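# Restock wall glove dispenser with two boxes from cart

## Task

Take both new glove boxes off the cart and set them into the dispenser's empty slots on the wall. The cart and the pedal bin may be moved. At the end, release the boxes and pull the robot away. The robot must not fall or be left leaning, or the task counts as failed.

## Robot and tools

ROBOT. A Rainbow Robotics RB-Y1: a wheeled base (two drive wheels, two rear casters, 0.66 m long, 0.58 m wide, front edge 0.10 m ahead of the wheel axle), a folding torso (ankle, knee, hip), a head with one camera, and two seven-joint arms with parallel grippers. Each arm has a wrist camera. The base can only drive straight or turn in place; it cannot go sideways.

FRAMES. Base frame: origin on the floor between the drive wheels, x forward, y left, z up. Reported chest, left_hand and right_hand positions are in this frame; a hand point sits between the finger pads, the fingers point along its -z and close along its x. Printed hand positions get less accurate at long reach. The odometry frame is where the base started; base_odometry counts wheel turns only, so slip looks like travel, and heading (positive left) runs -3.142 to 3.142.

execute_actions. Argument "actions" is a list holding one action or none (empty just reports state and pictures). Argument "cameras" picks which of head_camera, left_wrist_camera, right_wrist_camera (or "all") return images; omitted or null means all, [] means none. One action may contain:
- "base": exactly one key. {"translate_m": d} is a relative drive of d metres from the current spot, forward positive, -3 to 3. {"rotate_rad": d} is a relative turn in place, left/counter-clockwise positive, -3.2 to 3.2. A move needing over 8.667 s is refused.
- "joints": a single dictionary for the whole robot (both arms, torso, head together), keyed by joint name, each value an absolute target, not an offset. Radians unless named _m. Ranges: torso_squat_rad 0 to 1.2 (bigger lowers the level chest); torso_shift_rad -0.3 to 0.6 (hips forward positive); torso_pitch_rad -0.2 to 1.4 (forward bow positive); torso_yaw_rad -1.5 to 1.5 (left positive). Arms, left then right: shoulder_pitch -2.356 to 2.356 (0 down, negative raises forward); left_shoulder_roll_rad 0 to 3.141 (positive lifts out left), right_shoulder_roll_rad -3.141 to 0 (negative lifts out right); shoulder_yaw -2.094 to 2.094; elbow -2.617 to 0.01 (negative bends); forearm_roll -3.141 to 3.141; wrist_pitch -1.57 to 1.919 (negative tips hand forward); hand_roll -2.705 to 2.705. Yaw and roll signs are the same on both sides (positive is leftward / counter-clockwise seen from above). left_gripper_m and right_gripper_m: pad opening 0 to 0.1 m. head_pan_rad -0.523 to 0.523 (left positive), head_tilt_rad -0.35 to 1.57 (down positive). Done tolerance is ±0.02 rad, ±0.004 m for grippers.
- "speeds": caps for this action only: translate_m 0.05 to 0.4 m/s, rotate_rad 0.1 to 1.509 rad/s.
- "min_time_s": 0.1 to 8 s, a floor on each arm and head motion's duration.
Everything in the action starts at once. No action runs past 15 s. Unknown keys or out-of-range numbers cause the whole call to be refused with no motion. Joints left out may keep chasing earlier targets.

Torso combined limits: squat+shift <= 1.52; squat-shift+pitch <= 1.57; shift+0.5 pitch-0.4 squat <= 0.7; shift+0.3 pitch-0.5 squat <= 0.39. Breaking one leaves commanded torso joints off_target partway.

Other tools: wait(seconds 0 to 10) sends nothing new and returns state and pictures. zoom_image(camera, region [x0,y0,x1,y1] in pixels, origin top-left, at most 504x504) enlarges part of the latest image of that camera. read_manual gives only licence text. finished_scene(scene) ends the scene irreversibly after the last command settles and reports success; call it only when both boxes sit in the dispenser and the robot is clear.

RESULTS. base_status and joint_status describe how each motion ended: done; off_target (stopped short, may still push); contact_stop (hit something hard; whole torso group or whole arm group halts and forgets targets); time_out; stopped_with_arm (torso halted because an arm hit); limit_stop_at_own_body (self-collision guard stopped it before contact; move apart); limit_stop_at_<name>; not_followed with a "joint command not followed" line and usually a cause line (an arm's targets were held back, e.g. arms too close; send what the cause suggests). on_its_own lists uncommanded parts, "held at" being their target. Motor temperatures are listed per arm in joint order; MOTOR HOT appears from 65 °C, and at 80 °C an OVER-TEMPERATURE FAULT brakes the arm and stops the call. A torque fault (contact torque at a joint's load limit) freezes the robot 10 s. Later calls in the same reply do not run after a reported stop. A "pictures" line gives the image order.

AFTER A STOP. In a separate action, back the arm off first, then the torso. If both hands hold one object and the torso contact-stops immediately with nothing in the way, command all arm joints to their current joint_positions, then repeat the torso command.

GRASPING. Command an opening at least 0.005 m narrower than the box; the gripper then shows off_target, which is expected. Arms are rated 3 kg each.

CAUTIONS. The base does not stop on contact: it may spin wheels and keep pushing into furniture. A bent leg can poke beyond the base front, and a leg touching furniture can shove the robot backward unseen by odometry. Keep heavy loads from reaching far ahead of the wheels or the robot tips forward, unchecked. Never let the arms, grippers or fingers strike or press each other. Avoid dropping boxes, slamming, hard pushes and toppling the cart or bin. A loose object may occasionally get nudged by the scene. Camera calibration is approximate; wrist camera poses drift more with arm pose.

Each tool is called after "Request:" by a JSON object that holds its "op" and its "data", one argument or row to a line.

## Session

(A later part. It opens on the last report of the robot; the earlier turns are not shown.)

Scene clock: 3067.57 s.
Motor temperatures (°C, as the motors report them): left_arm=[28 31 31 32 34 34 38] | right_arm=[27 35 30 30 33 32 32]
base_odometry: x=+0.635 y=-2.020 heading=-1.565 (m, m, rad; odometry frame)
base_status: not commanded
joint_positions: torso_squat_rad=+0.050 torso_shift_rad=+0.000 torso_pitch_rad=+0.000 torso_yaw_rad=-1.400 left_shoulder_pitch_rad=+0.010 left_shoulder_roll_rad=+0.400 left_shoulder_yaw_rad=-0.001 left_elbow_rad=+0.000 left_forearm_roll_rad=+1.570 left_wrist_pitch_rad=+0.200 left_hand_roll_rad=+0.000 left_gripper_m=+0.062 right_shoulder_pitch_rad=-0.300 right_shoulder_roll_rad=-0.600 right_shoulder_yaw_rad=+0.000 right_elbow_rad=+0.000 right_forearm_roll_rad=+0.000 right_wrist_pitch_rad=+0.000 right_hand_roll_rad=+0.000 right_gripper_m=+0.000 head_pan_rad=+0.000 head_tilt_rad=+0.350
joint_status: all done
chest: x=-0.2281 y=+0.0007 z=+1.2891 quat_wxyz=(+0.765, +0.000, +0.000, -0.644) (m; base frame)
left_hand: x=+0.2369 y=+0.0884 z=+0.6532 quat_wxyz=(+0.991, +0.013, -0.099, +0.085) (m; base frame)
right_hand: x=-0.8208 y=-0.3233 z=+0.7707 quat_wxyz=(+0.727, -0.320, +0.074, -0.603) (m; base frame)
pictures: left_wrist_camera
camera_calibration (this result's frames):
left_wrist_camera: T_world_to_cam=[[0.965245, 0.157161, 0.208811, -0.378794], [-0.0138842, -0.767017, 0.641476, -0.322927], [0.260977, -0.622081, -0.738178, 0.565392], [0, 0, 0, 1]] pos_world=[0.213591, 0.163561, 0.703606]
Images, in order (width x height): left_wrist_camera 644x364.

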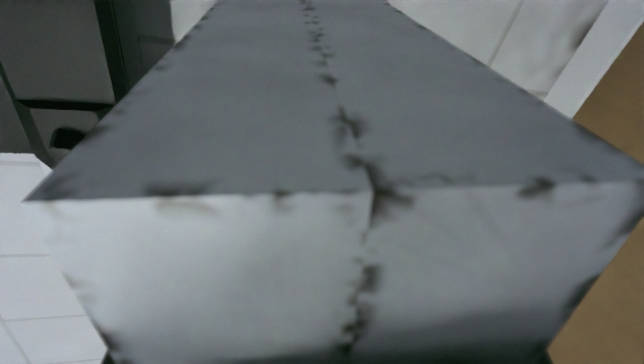

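Request:
{"op": "execute_actions", "data": {
  "actions": [
    {"joints":{"torso_yaw_rad":-0.215,"left_gripper_m":0.05,"left_wrist_pitch_rad":0.1,"left_shoulder_roll_rad":0.3},"min_time_s":2.5}
  ],
  "cameras": []
}}

Request:
{"op": "execute_actions", "data": {
  "actions": [
    {"joints":{"left_forearm_roll_rad":0.27,"left_hand_roll_rad":-2.56,"left_wrist_pitch_rad":0.0},"min_time_s":4}
  ],
  "cameras": ["left_wrist_camera"]
}}

Request:
{"op": "execute_actions", "data": {
  "actions": [
    {"joints":{"left_shoulder_pitch_rad":-1.45,"left_shoulder_roll_rad":0.099,"left_shoulder_yaw_rad":0,"left_elbow_rad":-0.55,"left_wrist_pitch_rad":1.75,"torso_squat_rad":0},"min_time_s":6}
  ]
}}

Scene clock: 3080.23 s.
Motor temperatures (°C, as the motors report them): left_arm=[28 31 31 32 34 34 38] | right_arm=[27 35 30 30 33 32 32]
base_odometry: x=+0.635 y=-2.020 heading=-1.565 (m, m, rad; odometry frame)
base_status: not commanded
joint_positions: torso_squat_rad=+0.050 torso_shift_rad=+0.000 torso_pitch_rad=+0.000 torso_yaw_rad=-0.215 left_shoulder_pitch_rad=+0.010 left_shoulder_roll_rad=+0.300 left_shoulder_yaw_rad=-0.001 left_elbow_rad=+0.000 left_forearm_roll_rad=+1.570 left_wrist_pitch_rad=+0.100 left_hand_roll_rad=+0.000 left_gripper_m=+0.062 right_shoulder_pitch_rad=-0.300 right_shoulder_roll_rad=-0.600 right_shoulder_yaw_rad=+0.000 right_elbow_rad=+0.000 right_forearm_roll_rad=+0.000 right_wrist_pitch_rad=+0.000 right_hand_roll_rad=+0.000 right_gripper_m=+0.000 head_pan_rad=+0.000 head_tilt_rad=+0.350
joint_status: left_gripper_m off_target (ended at +0.062, target +0.050); the others done
chest: x=-0.2281 y=+0.0007 z=+1.2891 quat_wxyz=(+0.994, +0.000, +0.000, -0.107) (m; base frame)
left_hand: x=-0.1452 y=+0.4156 z=+0.6348 quat_wxyz=(+0.775, +0.066, -0.075, +0.624) (m; base frame)
right_hand: x=-0.1511 y=-0.6705 z=+0.7709 quat_wxyz=(+0.940, -0.307, -0.117, -0.094) (m; base frame)
pictures: none
No camera images: the call's "cameras" was empty. Leave "cameras" out to get every camera's image.

Scene clock: 3084.53 s.
Motor temperatures (°C, as the motors report them): left_arm=[28 31 31 32 34 34 38] | right_arm=[27 34 30 30 33 32 32]
base_odometry: x=+0.635 y=-2.020 heading=-1.565 (m, m, rad; odometry frame)
base_status: not commanded
joint_positions: torso_squat_rad=+0.050 torso_shift_rad=+0.000 torso_pitch_rad=+0.000 torso_yaw_rad=-0.215 left_shoulder_pitch_rad=+0.010 left_shoulder_roll_rad=+0.300 left_shoulder_yaw_rad=-0.001 left_elbow_rad=+0.000 left_forearm_roll_rad=+0.270 left_wrist_pitch_rad=+0.000 left_hand_roll_rad=-2.560 left_gripper_m=+0.062 right_shoulder_pitch_rad=-0.300 right_shoulder_roll_rad=-0.600 right_shoulder_yaw_rad=+0.000 right_elbow_rad=+0.000 right_forearm_roll_rad=+0.000 right_wrist_pitch_rad=+0.000 right_hand_roll_rad=+0.000 right_gripper_m=+0.000 head_pan_rad=+0.000 head_tilt_rad=+0.350
joint_status: all done
chest: x=-0.2281 y=+0.0007 z=+1.2891 quat_wxyz=(+0.994, +0.000, +0.000, -0.107) (m; base frame)
left_hand: x=-0.1404 y=+0.4373 z=+0.6405 quat_wxyz=(+0.310, +0.072, +0.131, -0.939) (m; base frame)
right_hand: x=-0.1511 y=-0.6705 z=+0.7709 quat_wxyz=(+0.940, -0.307, -0.117, -0.094) (m; base frame)
pictures: left_wrist_camera
camera_calibration (this result's frames):
left_wrist_camera: T_world_to_cam=[[-0.803283, -0.559484, -0.204242, 0.26281], [-0.473607, 0.392083, 0.788649, -0.718125], [-0.361157, 0.730238, -0.579929, 0.0914477], [0, 0, 0, 1]] pos_world=[-0.0959716, 0.361824, 0.673059]
Images, in order (width x height): left_wrist_camera 644x364.

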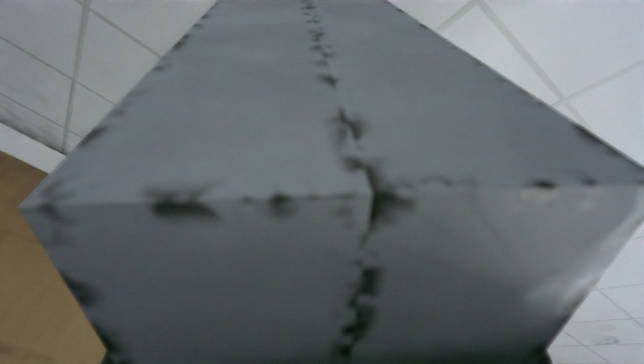

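Scene clock: 3090.83 s.
Motor temperatures (°C, as the motors report them): left_arm=[29 30 31 32 34 34 38] | right_arm=[28 34 30 30 33 32 32]
base_odometry: x=+0.635 y=-2.020 heading=-1.565 (m, m, rad; odometry frame)
base_status: not commanded
joint_positions: torso_squat_rad=+0.000 torso_shift_rad=+0.000 torso_pitch_rad=+0.000 torso_yaw_rad=-0.215 left_shoulder_pitch_rad=-1.449 left_shoulder_roll_rad=+0.099 left_shoulder_yaw_rad=+0.000 left_elbow_rad=-0.550 left_forearm_roll_rad=+0.270 left_wrist_pitch_rad=+1.750 left_hand_roll_rad=-2.560 left_gripper_m=+0.062 right_shoulder_pitch_rad=-0.300 right_shoulder_roll_rad=-0.600 right_shoulder_yaw_rad=+0.000 right_elbow_rad=+0.000 right_forearm_roll_rad=+0.000 right_wrist_pitch_rad=+0.000 right_hand_roll_rad=+0.000 right_gripper_m=+0.000 head_pan_rad=+0.000 head_tilt_rad=+0.350
joint_status: all done
chest: x=-0.2279 y=+0.0007 z=+1.2899 quat_wxyz=(+0.994, +0.000, +0.000, -0.107) (m; base frame)
left_hand: x=+0.3193 y=-0.0424 z=+1.1716 quat_wxyz=(+0.006, +0.076, -0.018, -0.997) (m; base frame)
right_hand: x=-0.1510 y=-0.6705 z=+0.7717 quat_wxyz=(+0.940, -0.307, -0.117, -0.094) (m; base frame)
pictures: head_camera, left_wrist_camera, right_wrist_camera
camera_calibration (this result's frames):
head_camera: T_world_to_cam=[[-0.261905, -0.964988, 0.0142836, -0.0804725], [-0.358229, 0.0834619, -0.929896, 1.37861], [0.896146, -0.248661, -0.367546, 0.67507], [0, 0, 0, 1]] pos_world=[-0.132179, -0.0248528, 1.53123]
left_wrist_camera: T_world_to_cam=[[-0.989828, -0.00587831, -0.142151, 0.48248], [-0.0952037, 0.769845, 0.63109, -0.651287], [0.105724, 0.638203, -0.762574, 0.97679], [0, 0, 0, 1]] pos_world=[0.312297, -0.119164, 1.22448]
right_wrist_camera: T_world_to_cam=[[-0.950371, 0.0855091, -0.299138, 0.146651], [0.0627709, 0.994416, 0.0848305, 0.639447], [0.304721, 0.0618433, -0.950432, 0.910892], [0, 0, 0, 1]] pos_world=[-0.178334, -0.704749, 0.855365]
Images, in order (width x height): head_camera 896x504, left_wrist_camera 644x364, right_wrist_camera 644x364.

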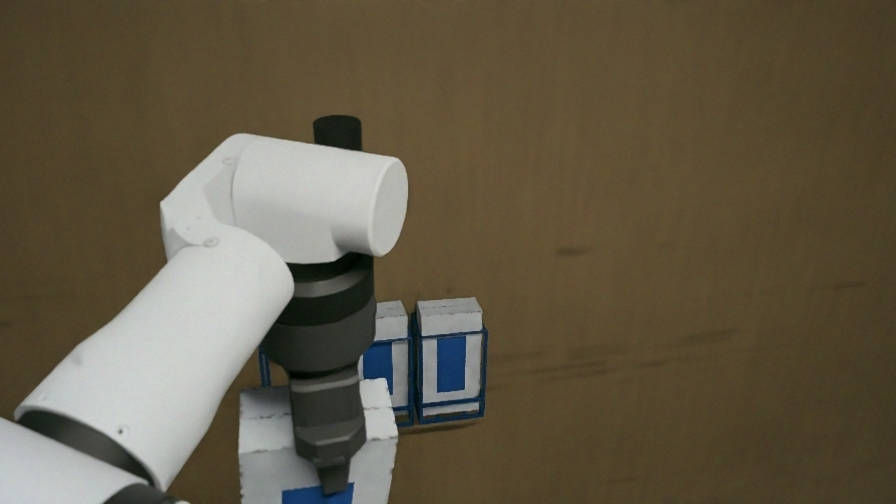

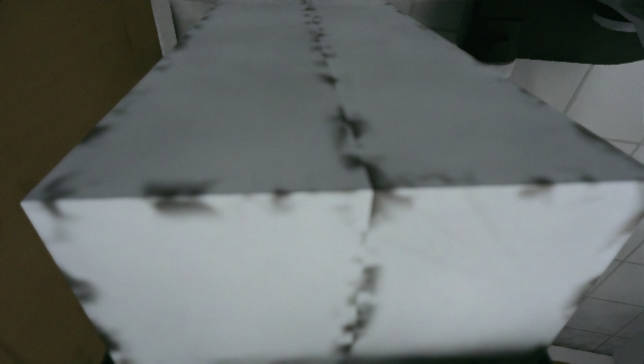

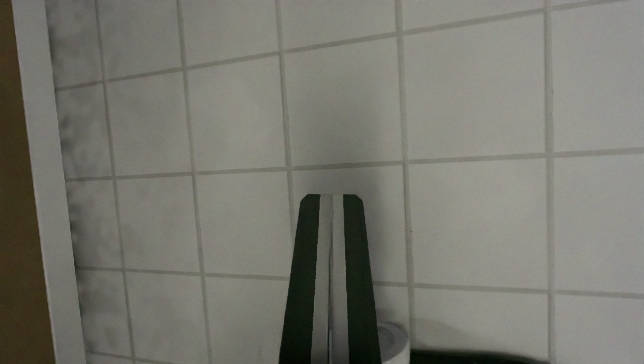

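Request:
{"op": "execute_actions", "data": {
  "actions": [
    {"joints":{"left_wrist_pitch_rad":1.88,"torso_yaw_rad":-0.24,"left_hand_roll_rad":-2.535,"head_tilt_rad":0.6,"head_pan_rad":0.2},"min_time_s":2}
  ],
  "cameras": ["head_camera"]
}}

Scene clock: 3106.20 s.
Motor temperatures (°C, as the motors report them): left_arm=[30 30 31 33 34 34 38] | right_arm=[28 34 30 30 33 32 32]
base_odometry: x=+0.635 y=-2.020 heading=-1.565 (m, m, rad; odometry frame)
base_status: not commanded
joint_positions: torso_squat_rad=+0.000 torso_shift_rad=+0.000 torso_pitch_rad=+0.000 torso_yaw_rad=-0.240 left_shoulder_pitch_rad=-1.449 left_shoulder_roll_rad=+0.099 left_shoulder_yaw_rad=+0.000 left_elbow_rad=-0.550 left_forearm_roll_rad=+0.270 left_wrist_pitch_rad=+1.880 left_hand_roll_rad=-2.535 left_gripper_m=+0.062 right_shoulder_pitch_rad=-0.300 right_shoulder_roll_rad=-0.600 right_shoulder_yaw_rad=+0.000 right_elbow_rad=+0.000 right_forearm_roll_rad=+0.000 right_wrist_pitch_rad=+0.000 right_hand_roll_rad=+0.000 right_gripper_m=+0.000 head_pan_rad=+0.200 head_tilt_rad=+0.600
joint_status: all done
chest: x=-0.2279 y=+0.0007 z=+1.2899 quat_wxyz=(+0.993, +0.000, +0.000, -0.120) (m; base frame)
left_hand: x=+0.2933 y=-0.0395 z=+1.1691 quat_wxyz=(+0.008, +0.022, +0.017, -1.000) (m; base frame)
right_hand: x=-0.1680 y=-0.6722 z=+0.7717 quat_wxyz=(+0.939, -0.308, -0.113, -0.106) (m; base frame)
pictures: head_camera
camera_calibration (this result's frames):
head_camera: T_world_to_cam=[[-0.0849983, -0.996036, 0.0262109, -0.0623857], [-0.585765, 0.0286725, -0.809974, 1.15268], [0.806012, -0.0841999, -0.58588, 0.982513], [0, 0, 0, 1]] pos_world=[-0.122019, -0.0124612, 1.51091]
Images, in order (width x height): head_camera 896x504.

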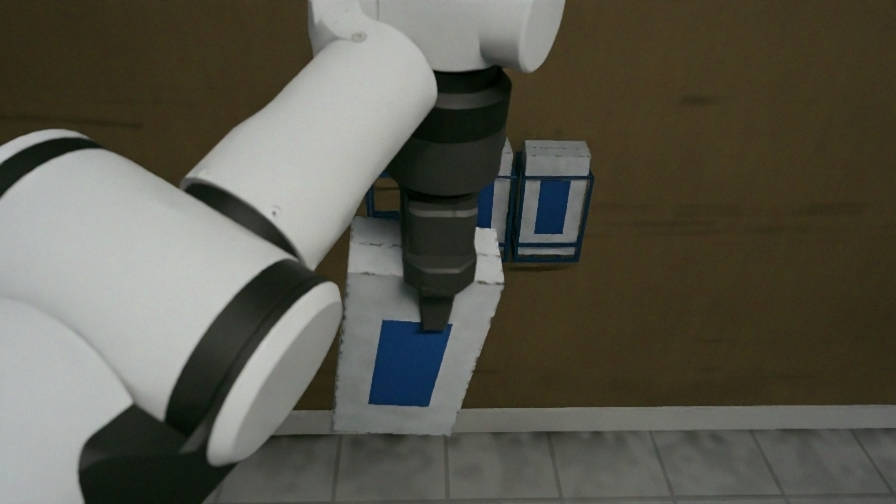

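Request:
{"op": "execute_actions", "data": {
  "actions": [
    {"base":{"translate_m":0.5},"speeds":{"translate_m":0.2},"joints":{"head_tilt_rad":0.8}}
  ]
}}

Scene clock: 3115.63 s.
Motor temperatures (°C, as the motors report them): left_arm=[31 30 31 33 34 34 38] | right_arm=[28 33 30 30 33 32 32]
base_odometry: x=+0.638 y=-2.520 heading=-1.564 (m, m, rad; odometry frame)
base_status: done
joint_positions: torso_squat_rad=+0.000 torso_shift_rad=+0.000 torso_pitch_rad=+0.000 torso_yaw_rad=-0.240 left_shoulder_pitch_rad=-1.449 left_shoulder_roll_rad=+0.099 left_shoulder_yaw_rad=+0.000 left_elbow_rad=-0.550 left_forearm_roll_rad=+0.270 left_wrist_pitch_rad=+1.880 left_hand_roll_rad=-2.535 left_gripper_m=+0.062 right_shoulder_pitch_rad=-0.300 right_shoulder_roll_rad=-0.600 right_shoulder_yaw_rad=+0.000 right_elbow_rad=+0.000 right_forearm_roll_rad=+0.000 right_wrist_pitch_rad=+0.000 right_hand_roll_rad=+0.000 right_gripper_m=+0.000 head_pan_rad=+0.200 head_tilt_rad=+0.800
joint_status: all done
chest: x=-0.2279 y=+0.0007 z=+1.2899 quat_wxyz=(+0.993, +0.000, +0.000, -0.120) (m; base frame)
left_hand: x=+0.2933 y=-0.0396 z=+1.1692 quat_wxyz=(+0.007, +0.022, +0.017, -1.000) (m; base frame)
right_hand: x=-0.1679 y=-0.6722 z=+0.7717 quat_wxyz=(+0.939, -0.308, -0.113, -0.106) (m; base frame)
pictures: head_camera, left_wrist_camera, right_wrist_camera
camera_calibration (this result's frames):
head_camera: T_world_to_cam=[[-0.0789531, -0.996276, 0.0346495, -0.0737048], [-0.734914, 0.0346858, -0.677273, 0.924246], [0.673549, -0.0789372, -0.734915, 1.17718], [0, 0, 0, 1]] pos_world=[-0.119468, -0.0125651, 1.49365]
left_wrist_camera: T_world_to_cam=[[-0.999387, -0.00602111, -0.0344861, 0.333368], [-0.0281366, 0.724286, 0.688925, -0.743564], [0.0208297, 0.689474, -0.724011, 0.957744], [0, 0, 0, 1]] pos_world=[0.292293, -0.119779, 1.21717]
right_wrist_camera: T_world_to_cam=[[-0.947973, 0.109336, -0.298987, 0.147042], [0.0877195, 0.992527, 0.0848307, 0.645111], [0.306027, 0.0541902, -0.950479, 0.911237], [0, 0, 0, 1]] pos_world=[-0.196061, -0.705747, 0.85535]
Images, in order (width x height): head_camera 896x504, left_wrist_camera 644x364, right_wrist_camera 644x364.

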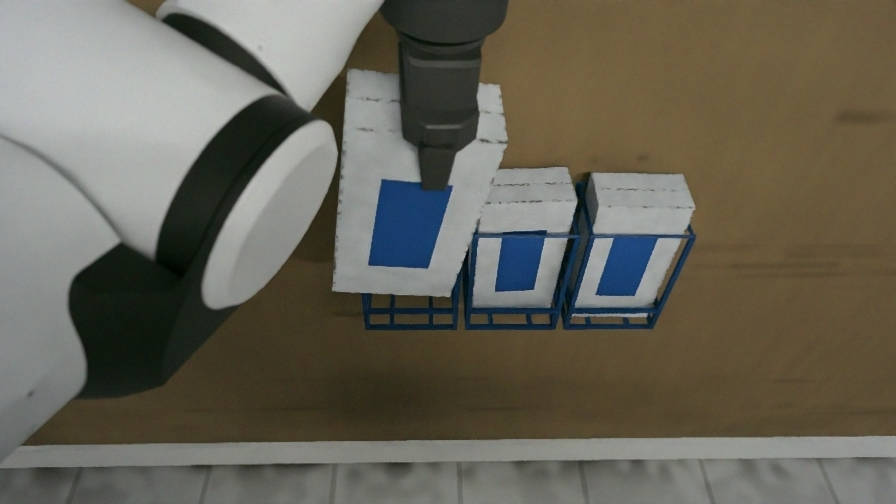

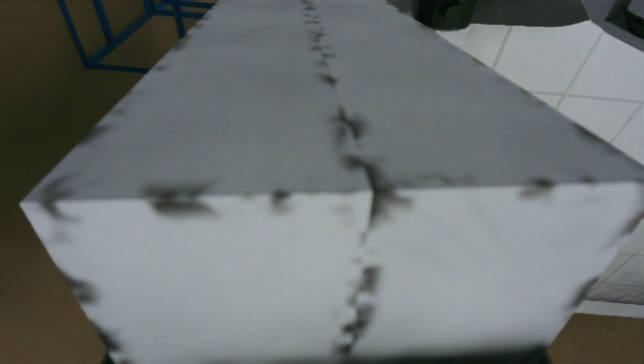

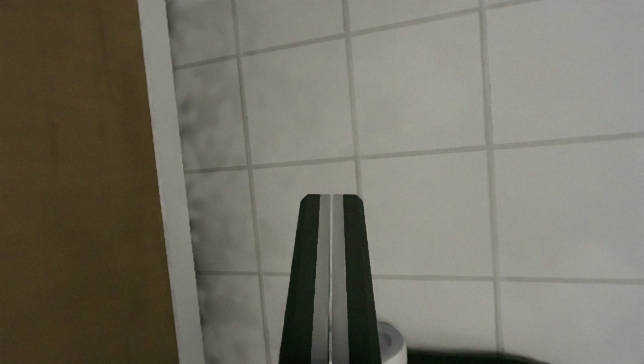

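Request:
{"op": "execute_actions", "data": {
  "actions": [
    {"joints":{"left_forearm_roll_rad":0.4,"torso_yaw_rad":-0.18,"left_hand_roll_rad":-2.62},"min_time_s":2}
  ],
  "cameras": ["head_camera"]
}}

Scene clock: 3131.07 s.
Motor temperatures (°C, as the motors report them): left_arm=[32 30 31 33 34 34 38] | right_arm=[28 33 30 30 33 32 32]
base_odometry: x=+0.638 y=-2.520 heading=-1.564 (m, m, rad; odometry frame)
base_status: not commanded
joint_positions: torso_squat_rad=+0.000 torso_shift_rad=+0.000 torso_pitch_rad=+0.000 torso_yaw_rad=-0.180 left_shoulder_pitch_rad=-1.449 left_shoulder_roll_rad=+0.099 left_shoulder_yaw_rad=+0.000 left_elbow_rad=-0.550 left_forearm_roll_rad=+0.400 left_wrist_pitch_rad=+1.880 left_hand_roll_rad=-2.620 left_gripper_m=+0.062 right_shoulder_pitch_rad=-0.300 right_shoulder_roll_rad=-0.600 right_shoulder_yaw_rad=+0.000 right_elbow_rad=+0.000 right_forearm_roll_rad=+0.000 right_wrist_pitch_rad=+0.000 right_hand_roll_rad=+0.000 right_gripper_m=+0.000 head_pan_rad=+0.200 head_tilt_rad=+0.800
joint_status: all done
chest: x=-0.2279 y=+0.0007 z=+1.2899 quat_wxyz=(+0.996, +0.000, +0.000, -0.090) (m; base frame)
left_hand: x=+0.2799 y=-0.0325 z=+1.1694 quat_wxyz=(-0.025, -0.010, -0.035, -0.999) (m; base frame)
right_hand: x=-0.1276 y=-0.6674 z=+0.7717 quat_wxyz=(+0.941, -0.305, -0.122, -0.077) (m; base frame)
pictures: head_camera
camera_calibration (this result's frames):
head_camera: T_world_to_cam=[[-0.0190384, -0.999218, 0.0346458, -0.0600371], [-0.735673, -0.0094659, -0.67727, 0.924091], [0.677069, -0.0383821, -0.734918, 1.17797], [0, 0, 0, 1]] pos_world=[-0.118879, -0.00602988, 1.49365]
Images, in order (width x height): head_camera 896x504.

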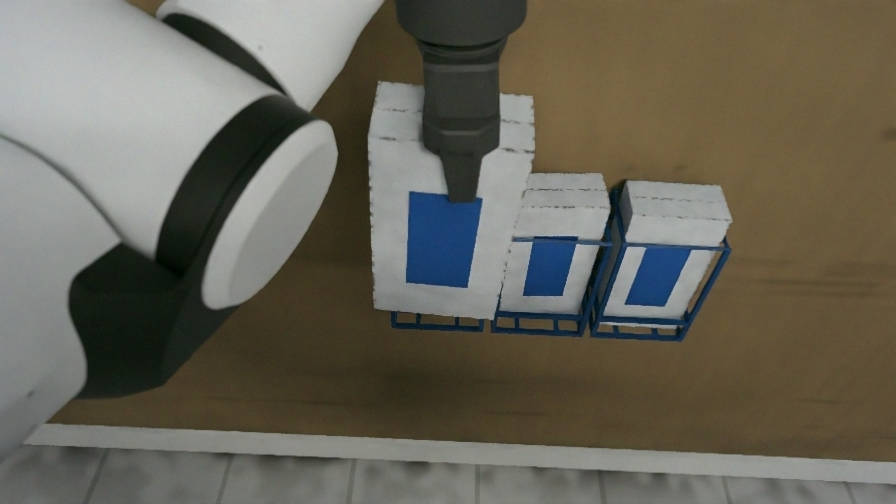

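Request:
{"op": "execute_actions", "data": {
  "actions": [
    {"base":{"translate_m":0.1},"speeds":{"translate_m":0.06}}
  ],
  "cameras": ["head_camera","left_wrist_camera"]
}}

Scene clock: 3148.70 s.
Motor temperatures (°C, as the motors report them): left_arm=[32 30 31 34 34 34 38] | right_arm=[28 33 30 30 33 32 32]
base_odometry: x=+0.638 y=-2.621 heading=-1.564 (m, m, rad; odometry frame)
base_status: done
joint_positions: torso_squat_rad=+0.000 torso_shift_rad=+0.000 torso_pitch_rad=+0.000 torso_yaw_rad=-0.180 left_shoulder_pitch_rad=-1.450 left_shoulder_roll_rad=+0.099 left_shoulder_yaw_rad=+0.000 left_elbow_rad=-0.550 left_forearm_roll_rad=+0.400 left_wrist_pitch_rad=+1.880 left_hand_roll_rad=-2.620 left_gripper_m=+0.062 right_shoulder_pitch_rad=-0.300 right_shoulder_roll_rad=-0.600 right_shoulder_yaw_rad=+0.000 right_elbow_rad=+0.000 right_forearm_roll_rad=+0.000 right_wrist_pitch_rad=+0.000 right_hand_roll_rad=+0.000 right_gripper_m=+0.000 head_pan_rad=+0.200 head_tilt_rad=+0.800
joint_status: not commanded
chest: x=-0.2279 y=+0.0007 z=+1.2899 quat_wxyz=(+0.996, +0.000, +0.000, -0.090) (m; base frame)
left_hand: x=+0.2798 y=-0.0325 z=+1.1695 quat_wxyz=(-0.025, -0.010, -0.035, -0.999) (m; base frame)
right_hand: x=-0.1277 y=-0.6674 z=+0.7717 quat_wxyz=(+0.941, -0.305, -0.122, -0.078) (m; base frame)
pictures: head_camera, left_wrist_camera
camera_calibration (this result's frames):
head_camera: T_world_to_cam=[[-0.019047, -0.999218, 0.0346438, -0.0600379], [-0.735605, -0.00946212, -0.677344, 0.924149], [0.677143, -0.0383856, -0.73485, 1.17795], [0, 0, 0, 1]] pos_world=[-0.118971, -0.00603041, 1.49366]
left_wrist_camera: T_world_to_cam=[[-0.997773, 0.0603554, 0.0283971, 0.24805], [0.0651242, 0.789428, 0.610379, -0.681394], [0.0144222, 0.610869, -0.7916, 1.03168], [0, 0, 0, 1]] pos_world=[0.276994, -0.107282, 1.22554]
Images, in order (width x height): head_camera 896x504, left_wrist_camera 644x364.

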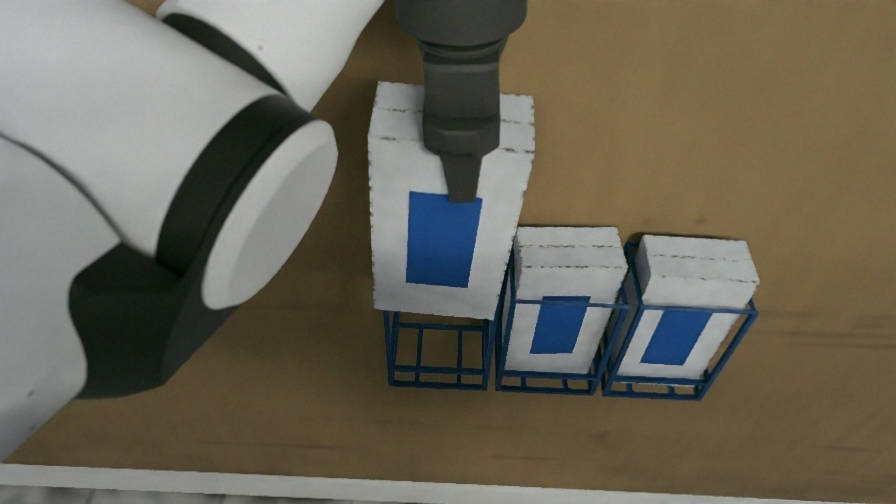

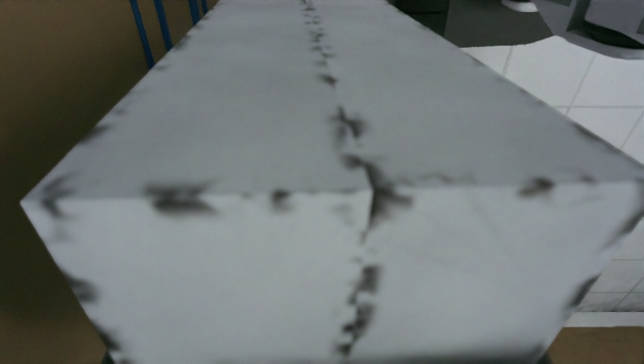

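Request:
{"op": "execute_actions", "data": {
  "actions": [
    {"base":{"translate_m":0.05},"speeds":{"translate_m":0.05}}
  ],
  "cameras": ["head_camera"]
}}

Request:
{"op": "execute_actions", "data": {
  "actions": [
    {"joints":{"torso_squat_rad":0.35}}
  ],
  "cameras": ["head_camera"]
}}

Scene clock: 3154.47 s.
Motor temperatures (°C, as the motors report them): left_arm=[32 30 31 34 34 34 38] | right_arm=[28 33 30 30 33 32 32]
base_odometry: x=+0.639 y=-2.670 heading=-1.563 (m, m, rad; odometry frame)
base_status: done
joint_positions: torso_squat_rad=+0.000 torso_shift_rad=+0.000 torso_pitch_rad=+0.000 torso_yaw_rad=-0.180 left_shoulder_pitch_rad=-1.450 left_shoulder_roll_rad=+0.099 left_shoulder_yaw_rad=+0.000 left_elbow_rad=-0.550 left_forearm_roll_rad=+0.400 left_wrist_pitch_rad=+1.880 left_hand_roll_rad=-2.620 left_gripper_m=+0.062 right_shoulder_pitch_rad=-0.300 right_shoulder_roll_rad=-0.600 right_shoulder_yaw_rad=+0.000 right_elbow_rad=+0.000 right_forearm_roll_rad=+0.000 right_wrist_pitch_rad=+0.000 right_hand_roll_rad=+0.000 right_gripper_m=+0.000 head_pan_rad=+0.200 head_tilt_rad=+0.800
joint_status: not commanded
chest: x=-0.2279 y=+0.0007 z=+1.2899 quat_wxyz=(+0.996, +0.000, +0.000, -0.090) (m; base frame)
left_hand: x=+0.2798 y=-0.0325 z=+1.1696 quat_wxyz=(-0.025, -0.010, -0.035, -0.999) (m; base frame)
right_hand: x=-0.1277 y=-0.6674 z=+0.7717 quat_wxyz=(+0.941, -0.305, -0.122, -0.078) (m; base frame)
pictures: head_camera
camera_calibration (this result's frames):
head_camera: T_world_to_cam=[[-0.0190515, -0.999218, 0.0346436, -0.0600388], [-0.735597, -0.00945912, -0.677354, 0.924158], [0.677152, -0.0383883, -0.734841, 1.17794], [0, 0, 0, 1]] pos_world=[-0.118981, -0.00603091, 1.49366]
Images, in order (width x height): head_camera 896x504.

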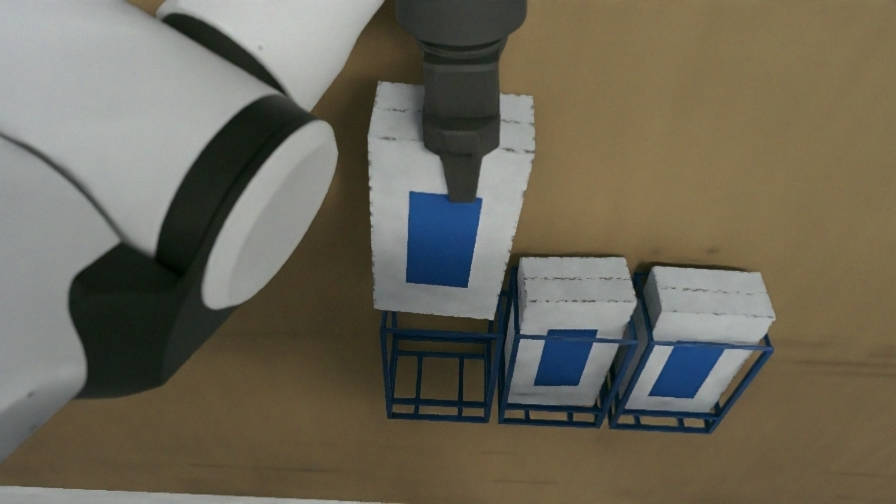

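Scene clock: 3156.47 s.
Motor temperatures (°C, as the motors report them): left_arm=[32 30 31 34 34 34 38] | right_arm=[28 33 30 30 33 32 32]
base_odometry: x=+0.639 y=-2.670 heading=-1.563 (m, m, rad; odometry frame)
base_status: not commanded
joint_positions: torso_squat_rad=+0.350 torso_shift_rad=+0.000 torso_pitch_rad=+0.000 torso_yaw_rad=-0.180 left_shoulder_pitch_rad=-1.450 left_shoulder_roll_rad=+0.099 left_shoulder_yaw_rad=+0.000 left_elbow_rad=-0.550 left_forearm_roll_rad=+0.400 left_wrist_pitch_rad=+1.880 left_hand_roll_rad=-2.620 left_gripper_m=+0.062 right_shoulder_pitch_rad=-0.300 right_shoulder_roll_rad=-0.600 right_shoulder_yaw_rad=+0.000 right_elbow_rad=+0.000 right_forearm_roll_rad=+0.000 right_wrist_pitch_rad=+0.000 right_hand_roll_rad=+0.000 right_gripper_m=+0.000 head_pan_rad=+0.200 head_tilt_rad=+0.800
joint_status: all done
chest: x=-0.2280 y=+0.0007 z=+1.2475 quat_wxyz=(+0.996, +0.000, +0.000, -0.090) (m; base frame)
left_hand: x=+0.2797 y=-0.0326 z=+1.1272 quat_wxyz=(-0.025, -0.010, -0.035, -0.999) (m; base frame)
right_hand: x=-0.1277 y=-0.6675 z=+0.7293 quat_wxyz=(+0.941, -0.305, -0.122, -0.078) (m; base frame)
pictures: head_camera
camera_calibration (this result's frames):
head_camera: T_world_to_cam=[[-0.0190577, -0.999218, 0.0346404, -0.0586072], [-0.73547, -0.00945961, -0.677491, 0.895548], [0.677289, -0.0383885, -0.734715, 1.1467], [0, 0, 0, 1]] pos_world=[-0.119116, -0.00606979, 1.45125]
Images, in order (width x height): head_camera 896x504.

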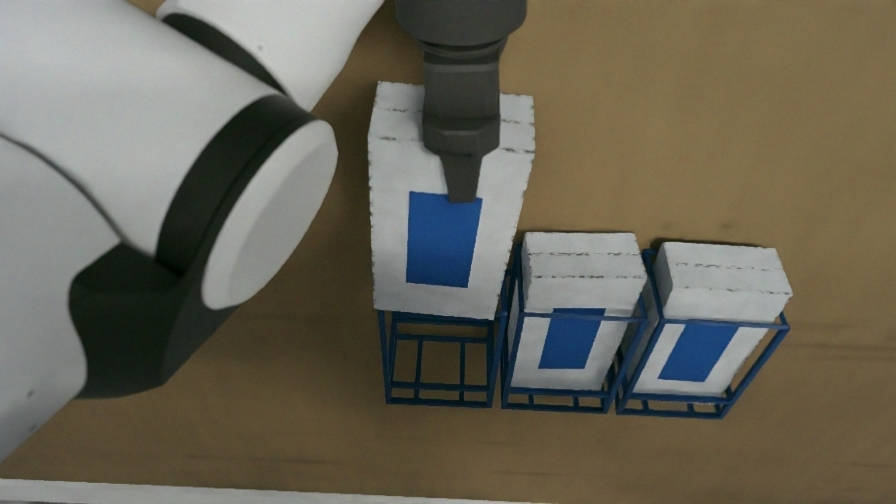

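Request:
{"op": "execute_actions", "data": {
  "actions": [
    {"base":{"translate_m":0.04},"speeds":{"translate_m":0.05}}
  ],
  "cameras": []
}}

Request:
{"op": "execute_actions", "data": {
  "actions": [
    {"joints":{"torso_squat_rad":0.55}}
  ],
  "cameras": ["head_camera"]
}}

Scene clock: 3166.80 s.
Motor temperatures (°C, as the motors report them): left_arm=[32 30 31 34 34 34 38] | right_arm=[28 33 30 30 33 32 32]
base_odometry: x=+0.639 y=-2.710 heading=-1.562 (m, m, rad; odometry frame)
base_status: done
joint_positions: torso_squat_rad=+0.350 torso_shift_rad=+0.000 torso_pitch_rad=+0.000 torso_yaw_rad=-0.180 left_shoulder_pitch_rad=-1.450 left_shoulder_roll_rad=+0.099 left_shoulder_yaw_rad=+0.000 left_elbow_rad=-0.550 left_forearm_roll_rad=+0.400 left_wrist_pitch_rad=+1.880 left_hand_roll_rad=-2.620 left_gripper_m=+0.062 right_shoulder_pitch_rad=-0.300 right_shoulder_roll_rad=-0.600 right_shoulder_yaw_rad=+0.000 right_elbow_rad=+0.000 right_forearm_roll_rad=+0.000 right_wrist_pitch_rad=+0.000 right_hand_roll_rad=+0.000 right_gripper_m=+0.000 head_pan_rad=+0.200 head_tilt_rad=+0.800
joint_status: not commanded
chest: x=-0.2279 y=+0.0007 z=+1.2475 quat_wxyz=(+0.996, +0.000, +0.000, -0.090) (m; base frame)
left_hand: x=+0.2798 y=-0.0326 z=+1.1271 quat_wxyz=(-0.025, -0.010, -0.035, -0.999) (m; base frame)
right_hand: x=-0.1277 y=-0.6675 z=+0.7293 quat_wxyz=(+0.941, -0.305, -0.122, -0.078) (m; base frame)
pictures: none
No camera images: the call's "cameras" was empty. Leave "cameras" out to get every camera's image.

Scene clock: 3168.53 s.
Motor temperatures (°C, as the motors report them): left_arm=[32 30 31 34 34 34 38] | right_arm=[28 33 30 30 33 32 32]
base_odometry: x=+0.639 y=-2.710 heading=-1.562 (m, m, rad; odometry frame)
base_status: not commanded
joint_positions: torso_squat_rad=+0.550 torso_shift_rad=+0.000 torso_pitch_rad=+0.000 torso_yaw_rad=-0.180 left_shoulder_pitch_rad=-1.450 left_shoulder_roll_rad=+0.099 left_shoulder_yaw_rad=+0.000 left_elbow_rad=-0.550 left_forearm_roll_rad=+0.400 left_wrist_pitch_rad=+1.880 left_hand_roll_rad=-2.620 left_gripper_m=+0.062 right_shoulder_pitch_rad=-0.300 right_shoulder_roll_rad=-0.600 right_shoulder_yaw_rad=+0.000 right_elbow_rad=+0.000 right_forearm_roll_rad=+0.000 right_wrist_pitch_rad=+0.000 right_hand_roll_rad=+0.000 right_gripper_m=+0.000 head_pan_rad=+0.200 head_tilt_rad=+0.800
joint_status: all done
chest: x=-0.2281 y=+0.0006 z=+1.1867 quat_wxyz=(+0.996, +0.000, +0.000, -0.090) (m; base frame)
left_hand: x=+0.2797 y=-0.0330 z=+1.0668 quat_wxyz=(-0.026, -0.010, -0.035, -0.999) (m; base frame)
right_hand: x=-0.1278 y=-0.6675 z=+0.6685 quat_wxyz=(+0.941, -0.304, -0.122, -0.078) (m; base frame)
pictures: head_camera
camera_calibration (this result's frames):
head_camera: T_world_to_cam=[[-0.0191321, -0.999218, 0.0345948, -0.0565536], [-0.73544, -0.00937568, -0.677525, 0.854384], [0.67732, -0.0384049, -0.734685, 1.10203], [0, 0, 0, 1]] pos_world=[-0.119159, -0.00617575, 1.39047]
Images, in order (width x height): head_camera 896x504.

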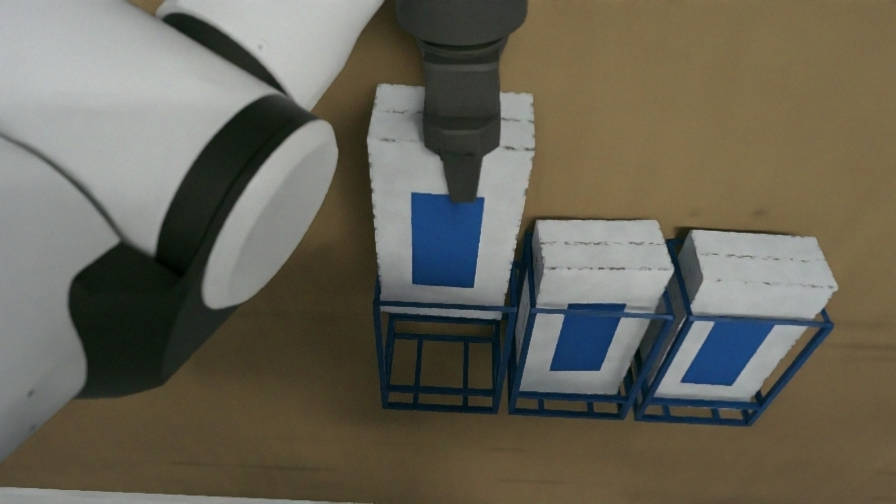

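Behind the rail; it shifted slightly, seems entering.

Request:
{"op": "execute_actions", "data": {
  "actions": [
    {"joints":{"torso_squat_rad":0.75}}
  ],
  "cameras": ["head_camera"]
}}

Scene clock: 3172.63 s.
Motor temperatures (°C, as the motors report them): left_arm=[32 30 31 34 34 34 38] | right_arm=[28 33 30 30 33 32 32]
base_odometry: x=+0.639 y=-2.710 heading=-1.562 (m, m, rad; odometry frame)
base_status: not commanded
joint_positions: torso_squat_rad=+0.750 torso_shift_rad=+0.000 torso_pitch_rad=+0.000 torso_yaw_rad=-0.180 left_shoulder_pitch_rad=-1.450 left_shoulder_roll_rad=+0.099 left_shoulder_yaw_rad=+0.000 left_elbow_rad=-0.550 left_forearm_roll_rad=+0.400 left_wrist_pitch_rad=+1.880 left_hand_roll_rad=-2.620 left_gripper_m=+0.062 right_shoulder_pitch_rad=-0.300 right_shoulder_roll_rad=-0.600 right_shoulder_yaw_rad=+0.000 right_elbow_rad=+0.000 right_forearm_roll_rad=+0.000 right_wrist_pitch_rad=+0.000 right_hand_roll_rad=+0.000 right_gripper_m=+0.000 head_pan_rad=+0.200 head_tilt_rad=+0.800
joint_status: all done
chest: x=-0.2281 y=+0.0005 z=+1.1021 quat_wxyz=(+0.996, +0.000, +0.000, -0.090) (m; base frame)
left_hand: x=+0.2797 y=-0.0330 z=+0.9821 quat_wxyz=(-0.025, -0.010, -0.035, -0.999) (m; base frame)
right_hand: x=-0.1278 y=-0.6676 z=+0.5839 quat_wxyz=(+0.941, -0.304, -0.122, -0.078) (m; base frame)
pictures: head_camera
camera_calibration (this result's frames):
head_camera: T_world_to_cam=[[-0.0191303, -0.999218, 0.0345958, -0.0537031], [-0.735462, -0.00937638, -0.677501, 0.797054], [0.677296, -0.0384047, -0.734708, 1.03989], [0, 0, 0, 1]] pos_world=[-0.119138, -0.00625089, 1.30588]
Images, in order (width x height): head_camera 896x504.

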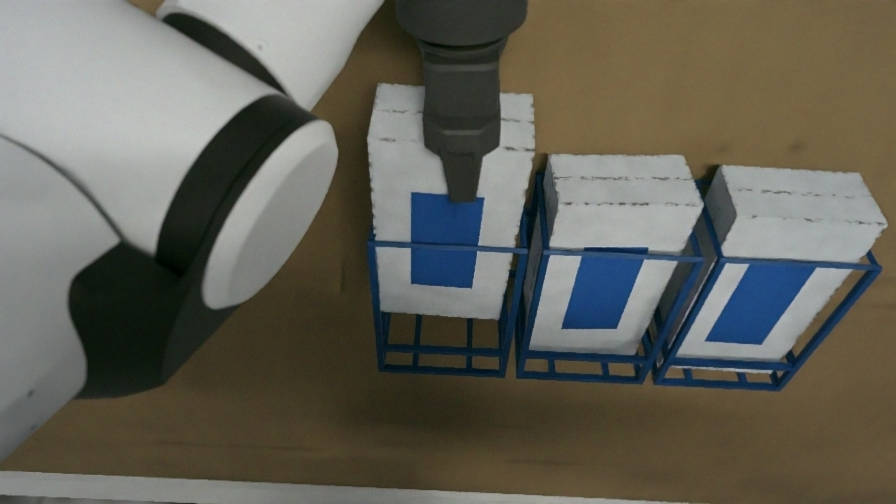

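Request:
{"op": "execute_actions", "data": {
  "actions": [
    {"joints":{"torso_squat_rad":0.82}}
  ],
  "cameras": []
}}

Request:
{"op": "execute_actions", "data": {
  "actions": [
    {"joints":{"left_gripper_m":0.1}}
  ],
  "cameras": []
}}

Request:
{"op": "execute_actions", "data": {
  "actions": [
    {"joints":{"torso_squat_rad":0.4}}
  ],
  "cameras": ["head_camera"]
}}

Scene clock: 3179.83 s.
Motor temperatures (°C, as the motors report them): left_arm=[32 30 31 34 34 34 38] | right_arm=[28 33 30 30 33 32 32]
base_odometry: x=+0.639 y=-2.710 heading=-1.562 (m, m, rad; odometry frame)
base_status: not commanded
joint_positions: torso_squat_rad=+0.820 torso_shift_rad=+0.000 torso_pitch_rad=+0.000 torso_yaw_rad=-0.180 left_shoulder_pitch_rad=-1.450 left_shoulder_roll_rad=+0.099 left_shoulder_yaw_rad=+0.000 left_elbow_rad=-0.550 left_forearm_roll_rad=+0.400 left_wrist_pitch_rad=+1.880 left_hand_roll_rad=-2.620 left_gripper_m=+0.062 right_shoulder_pitch_rad=-0.300 right_shoulder_roll_rad=-0.600 right_shoulder_yaw_rad=+0.000 right_elbow_rad=+0.000 right_forearm_roll_rad=+0.000 right_wrist_pitch_rad=+0.000 right_hand_roll_rad=+0.000 right_gripper_m=+0.000 head_pan_rad=+0.200 head_tilt_rad=+0.800
joint_status: all done
chest: x=-0.2281 y=+0.0005 z=+1.0675 quat_wxyz=(+0.996, +0.000, +0.000, -0.090) (m; base frame)
left_hand: x=+0.2797 y=-0.0330 z=+0.9475 quat_wxyz=(-0.025, -0.010, -0.035, -0.999) (m; base frame)
right_hand: x=-0.1278 y=-0.6676 z=+0.5493 quat_wxyz=(+0.941, -0.304, -0.122, -0.078) (m; base frame)
pictures: none
No camera images: the call's "cameras" was empty. Leave "cameras" out to get every camera's image.

Scene clock: 3180.83 s.
Motor temperatures (°C, as the motors report them): left_arm=[32 30 31 34 34 34 38] | right_arm=[28 33 30 30 33 32 32]
base_odometry: x=+0.639 y=-2.710 heading=-1.562 (m, m, rad; odometry frame)
base_status: not commanded
joint_positions: torso_squat_rad=+0.820 torso_shift_rad=+0.000 torso_pitch_rad=+0.000 torso_yaw_rad=-0.180 left_shoulder_pitch_rad=-1.450 left_shoulder_roll_rad=+0.099 left_shoulder_yaw_rad=+0.000 left_elbow_rad=-0.550 left_forearm_roll_rad=+0.400 left_wrist_pitch_rad=+1.880 left_hand_roll_rad=-2.620 left_gripper_m=+0.100 right_shoulder_pitch_rad=-0.300 right_shoulder_roll_rad=-0.600 right_shoulder_yaw_rad=+0.000 right_elbow_rad=+0.000 right_forearm_roll_rad=+0.000 right_wrist_pitch_rad=+0.000 right_hand_roll_rad=+0.000 right_gripper_m=+0.000 head_pan_rad=+0.200 head_tilt_rad=+0.800
joint_status: all done
chest: x=-0.2281 y=+0.0005 z=+1.0675 quat_wxyz=(+0.996, +0.000, +0.000, -0.090) (m; base frame)
left_hand: x=+0.2797 y=-0.0330 z=+0.9475 quat_wxyz=(-0.025, -0.010, -0.035, -0.999) (m; base frame)
right_hand: x=-0.1278 y=-0.6676 z=+0.5493 quat_wxyz=(+0.941, -0.304, -0.122, -0.078) (m; base frame)
pictures: none
No camera images: the call's "cameras" was empty. Leave "cameras" out to get every camera's image.

Scene clock: 3183.10 s.
Motor temperatures (°C, as the motors report them): left_arm=[32 30 31 34 34 34 38] | right_arm=[28 33 30 30 33 32 32]
base_odometry: x=+0.639 y=-2.710 heading=-1.562 (m, m, rad; odometry frame)
base_status: not commanded
joint_positions: torso_squat_rad=+0.400 torso_shift_rad=+0.000 torso_pitch_rad=+0.000 torso_yaw_rad=-0.180 left_shoulder_pitch_rad=-1.450 left_shoulder_roll_rad=+0.099 left_shoulder_yaw_rad=+0.000 left_elbow_rad=-0.550 left_forearm_roll_rad=+0.400 left_wrist_pitch_rad=+1.880 left_hand_roll_rad=-2.620 left_gripper_m=+0.100 right_shoulder_pitch_rad=-0.300 right_shoulder_roll_rad=-0.600 right_shoulder_yaw_rad=+0.000 right_elbow_rad=+0.000 right_forearm_roll_rad=+0.000 right_wrist_pitch_rad=+0.000 right_hand_roll_rad=+0.000 right_gripper_m=+0.000 head_pan_rad=+0.200 head_tilt_rad=+0.800
joint_status: all done
chest: x=-0.2280 y=+0.0007 z=+1.2347 quat_wxyz=(+0.996, +0.000, +0.000, -0.090) (m; base frame)
left_hand: x=+0.2798 y=-0.0329 z=+1.1146 quat_wxyz=(-0.025, -0.010, -0.035, -0.999) (m; base frame)
right_hand: x=-0.1278 y=-0.6675 z=+0.7164 quat_wxyz=(+0.941, -0.305, -0.122, -0.078) (m; base frame)
pictures: head_camera
camera_calibration (this result's frames):
head_camera: T_world_to_cam=[[-0.0191227, -0.999218, 0.0346, -0.0581719], [-0.735611, -0.00937639, -0.677339, 0.886685], [0.677134, -0.0384047, -0.734857, 1.13735], [0, 0, 0, 1]] pos_world=[-0.118997, -0.00613292, 1.43839]
Images, in order (width x height): head_camera 896x504.

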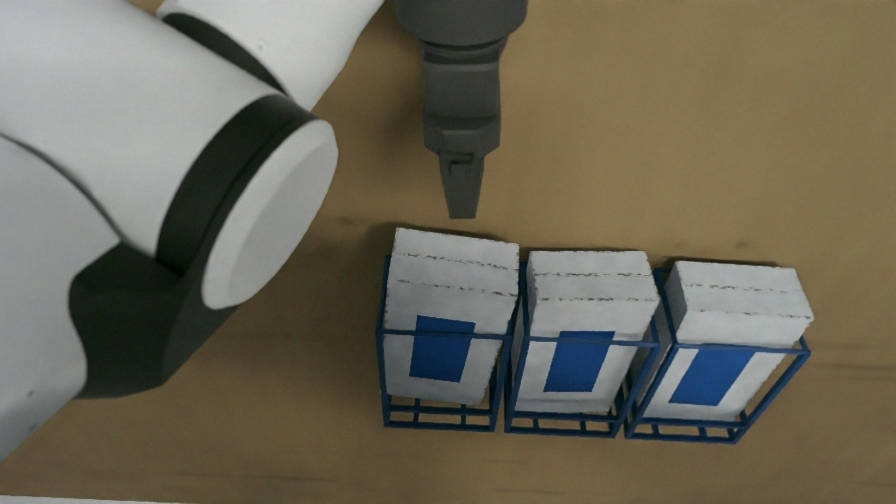

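Request:
{"op": "execute_actions", "data": {
  "actions": [
    {"base":{"translate_m":-0.5},"joints":{"head_pan_rad":0.18,"head_tilt_rad":0.45}}
  ],
  "cameras": ["head_camera"]
}}

Scene clock: 3189.73 s.
Motor temperatures (°C, as the motors report them): left_arm=[32 30 31 34 34 34 38] | right_arm=[28 33 30 30 33 32 32]
base_odometry: x=+0.634 y=-2.210 heading=-1.561 (m, m, rad; odometry frame)
base_status: done
joint_positions: torso_squat_rad=+0.400 torso_shift_rad=+0.000 torso_pitch_rad=+0.000 torso_yaw_rad=-0.180 left_shoulder_pitch_rad=-1.450 left_shoulder_roll_rad=+0.099 left_shoulder_yaw_rad=+0.000 left_elbow_rad=-0.550 left_forearm_roll_rad=+0.400 left_wrist_pitch_rad=+1.880 left_hand_roll_rad=-2.620 left_gripper_m=+0.100 right_shoulder_pitch_rad=-0.300 right_shoulder_roll_rad=-0.600 right_shoulder_yaw_rad=+0.000 right_elbow_rad=+0.000 right_forearm_roll_rad=+0.000 right_wrist_pitch_rad=+0.000 right_hand_roll_rad=+0.000 right_gripper_m=+0.000 head_pan_rad=+0.180 head_tilt_rad=+0.450
joint_status: all done
chest: x=-0.2281 y=+0.0007 z=+1.2347 quat_wxyz=(+0.996, +0.000, +0.000, -0.090) (m; base frame)
left_hand: x=+0.2798 y=-0.0328 z=+1.1148 quat_wxyz=(-0.025, -0.010, -0.035, -0.999) (m; base frame)
right_hand: x=-0.1277 y=-0.6675 z=+0.7165 quat_wxyz=(+0.941, -0.305, -0.122, -0.078) (m; base frame)
pictures: head_camera
camera_calibration (this result's frames):
head_camera: T_world_to_cam=[[-0.0484402, -0.998643, 0.0191328, -0.0420346], [-0.458592, 0.00521935, -0.888632, 1.24696], [0.887326, -0.0518196, -0.458222, 0.783929], [0, 0, 0, 1]] pos_world=[-0.12579, -0.00786301, 1.46811]
Images, in order (width x height): head_camera 896x504.

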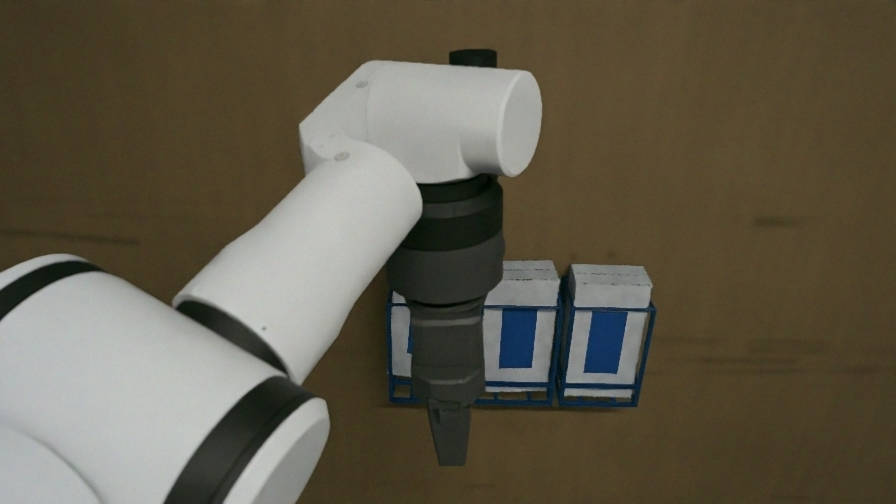

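Request:
{"op": "execute_actions", "data": {
  "actions": [
    {"joints":{"left_shoulder_pitch_rad":-0.3,"left_shoulder_roll_rad":0.6,"left_elbow_rad":0,"left_forearm_roll_rad":0,"left_wrist_pitch_rad":0,"left_hand_roll_rad":0,"torso_yaw_rad":0,"head_pan_rad":0,"torso_squat_rad":0.6,"head_tilt_rad":0.3}}
  ],
  "cameras": ["head_camera"]
}}

Request:
{"op": "zoom_image", "data": {
  "camera": "head_camera",
  "region": [280, 150, 720, 450]
}}

Scene clock: 3197.77 s.
Motor temperatures (°C, as the motors report them): left_arm=[32 30 31 33 34 34 38] | right_arm=[28 33 30 30 33 32 32]
base_odometry: x=+0.634 y=-2.210 heading=-1.561 (m, m, rad; odometry frame)
base_status: not commanded
joint_positions: torso_squat_rad=+0.600 torso_shift_rad=+0.000 torso_pitch_rad=+0.000 torso_yaw_rad=+0.000 left_shoulder_pitch_rad=-0.300 left_shoulder_roll_rad=+0.600 left_shoulder_yaw_rad=+0.000 left_elbow_rad=+0.000 left_forearm_roll_rad=+0.000 left_wrist_pitch_rad=+0.000 left_hand_roll_rad=+0.000 left_gripper_m=+0.100 right_shoulder_pitch_rad=-0.300 right_shoulder_roll_rad=-0.600 right_shoulder_yaw_rad=+0.000 right_elbow_rad=+0.000 right_forearm_roll_rad=+0.000 right_wrist_pitch_rad=+0.000 right_hand_roll_rad=+0.000 right_gripper_m=+0.000 head_pan_rad=+0.000 head_tilt_rad=+0.300
joint_status: all done
chest: x=-0.2281 y=+0.0006 z=+1.1677 quat_wxyz=(+1.000, +0.000, +0.000, +0.000) (m; base frame)
left_hand: x=-0.0099 y=+0.6399 z=+0.6493 quat_wxyz=(+0.945, +0.292, -0.149, -0.007) (m; base frame)
right_hand: x=-0.0097 y=-0.6388 z=+0.6495 quat_wxyz=(+0.945, -0.292, -0.149, +0.007) (m; base frame)
pictures: head_camera
camera_calibration (this result's frames):
head_camera: T_world_to_cam=[[-0.0506107, -0.998651, 0.0116356, -0.0270847], [-0.320632, 0.00521332, -0.94719, 1.29611], [0.945851, -0.0516686, -0.320463, 0.576745], [0, 0, 0, 1]] pos_world=[-0.131312, -0.00400552, 1.4128]
Images, in order (width x height): head_camera 896x504.

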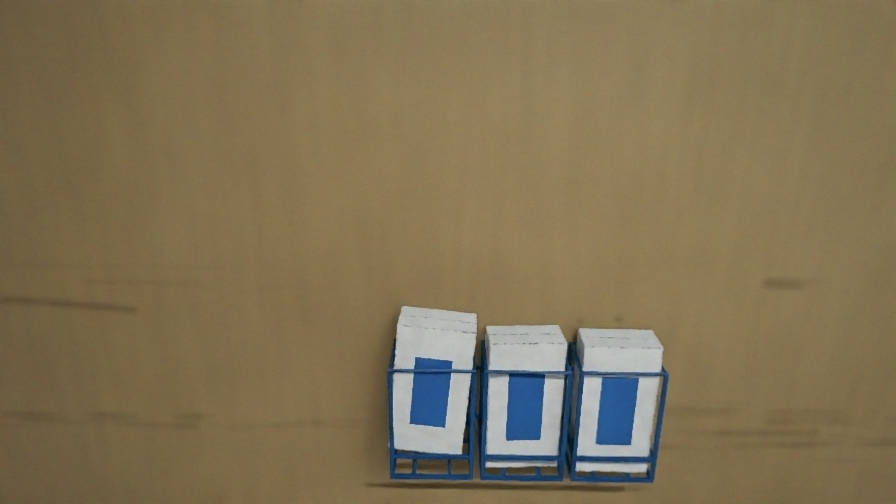

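Region (280, 150, 720, 450) of head_camera's 896x504 image, scaled by 1.145, with more detail than that image has; it fills the top 344 rows of this view, and the rest is white.

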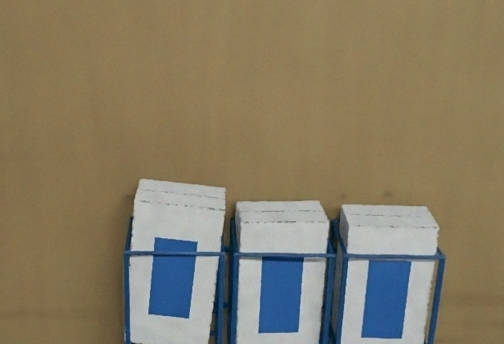

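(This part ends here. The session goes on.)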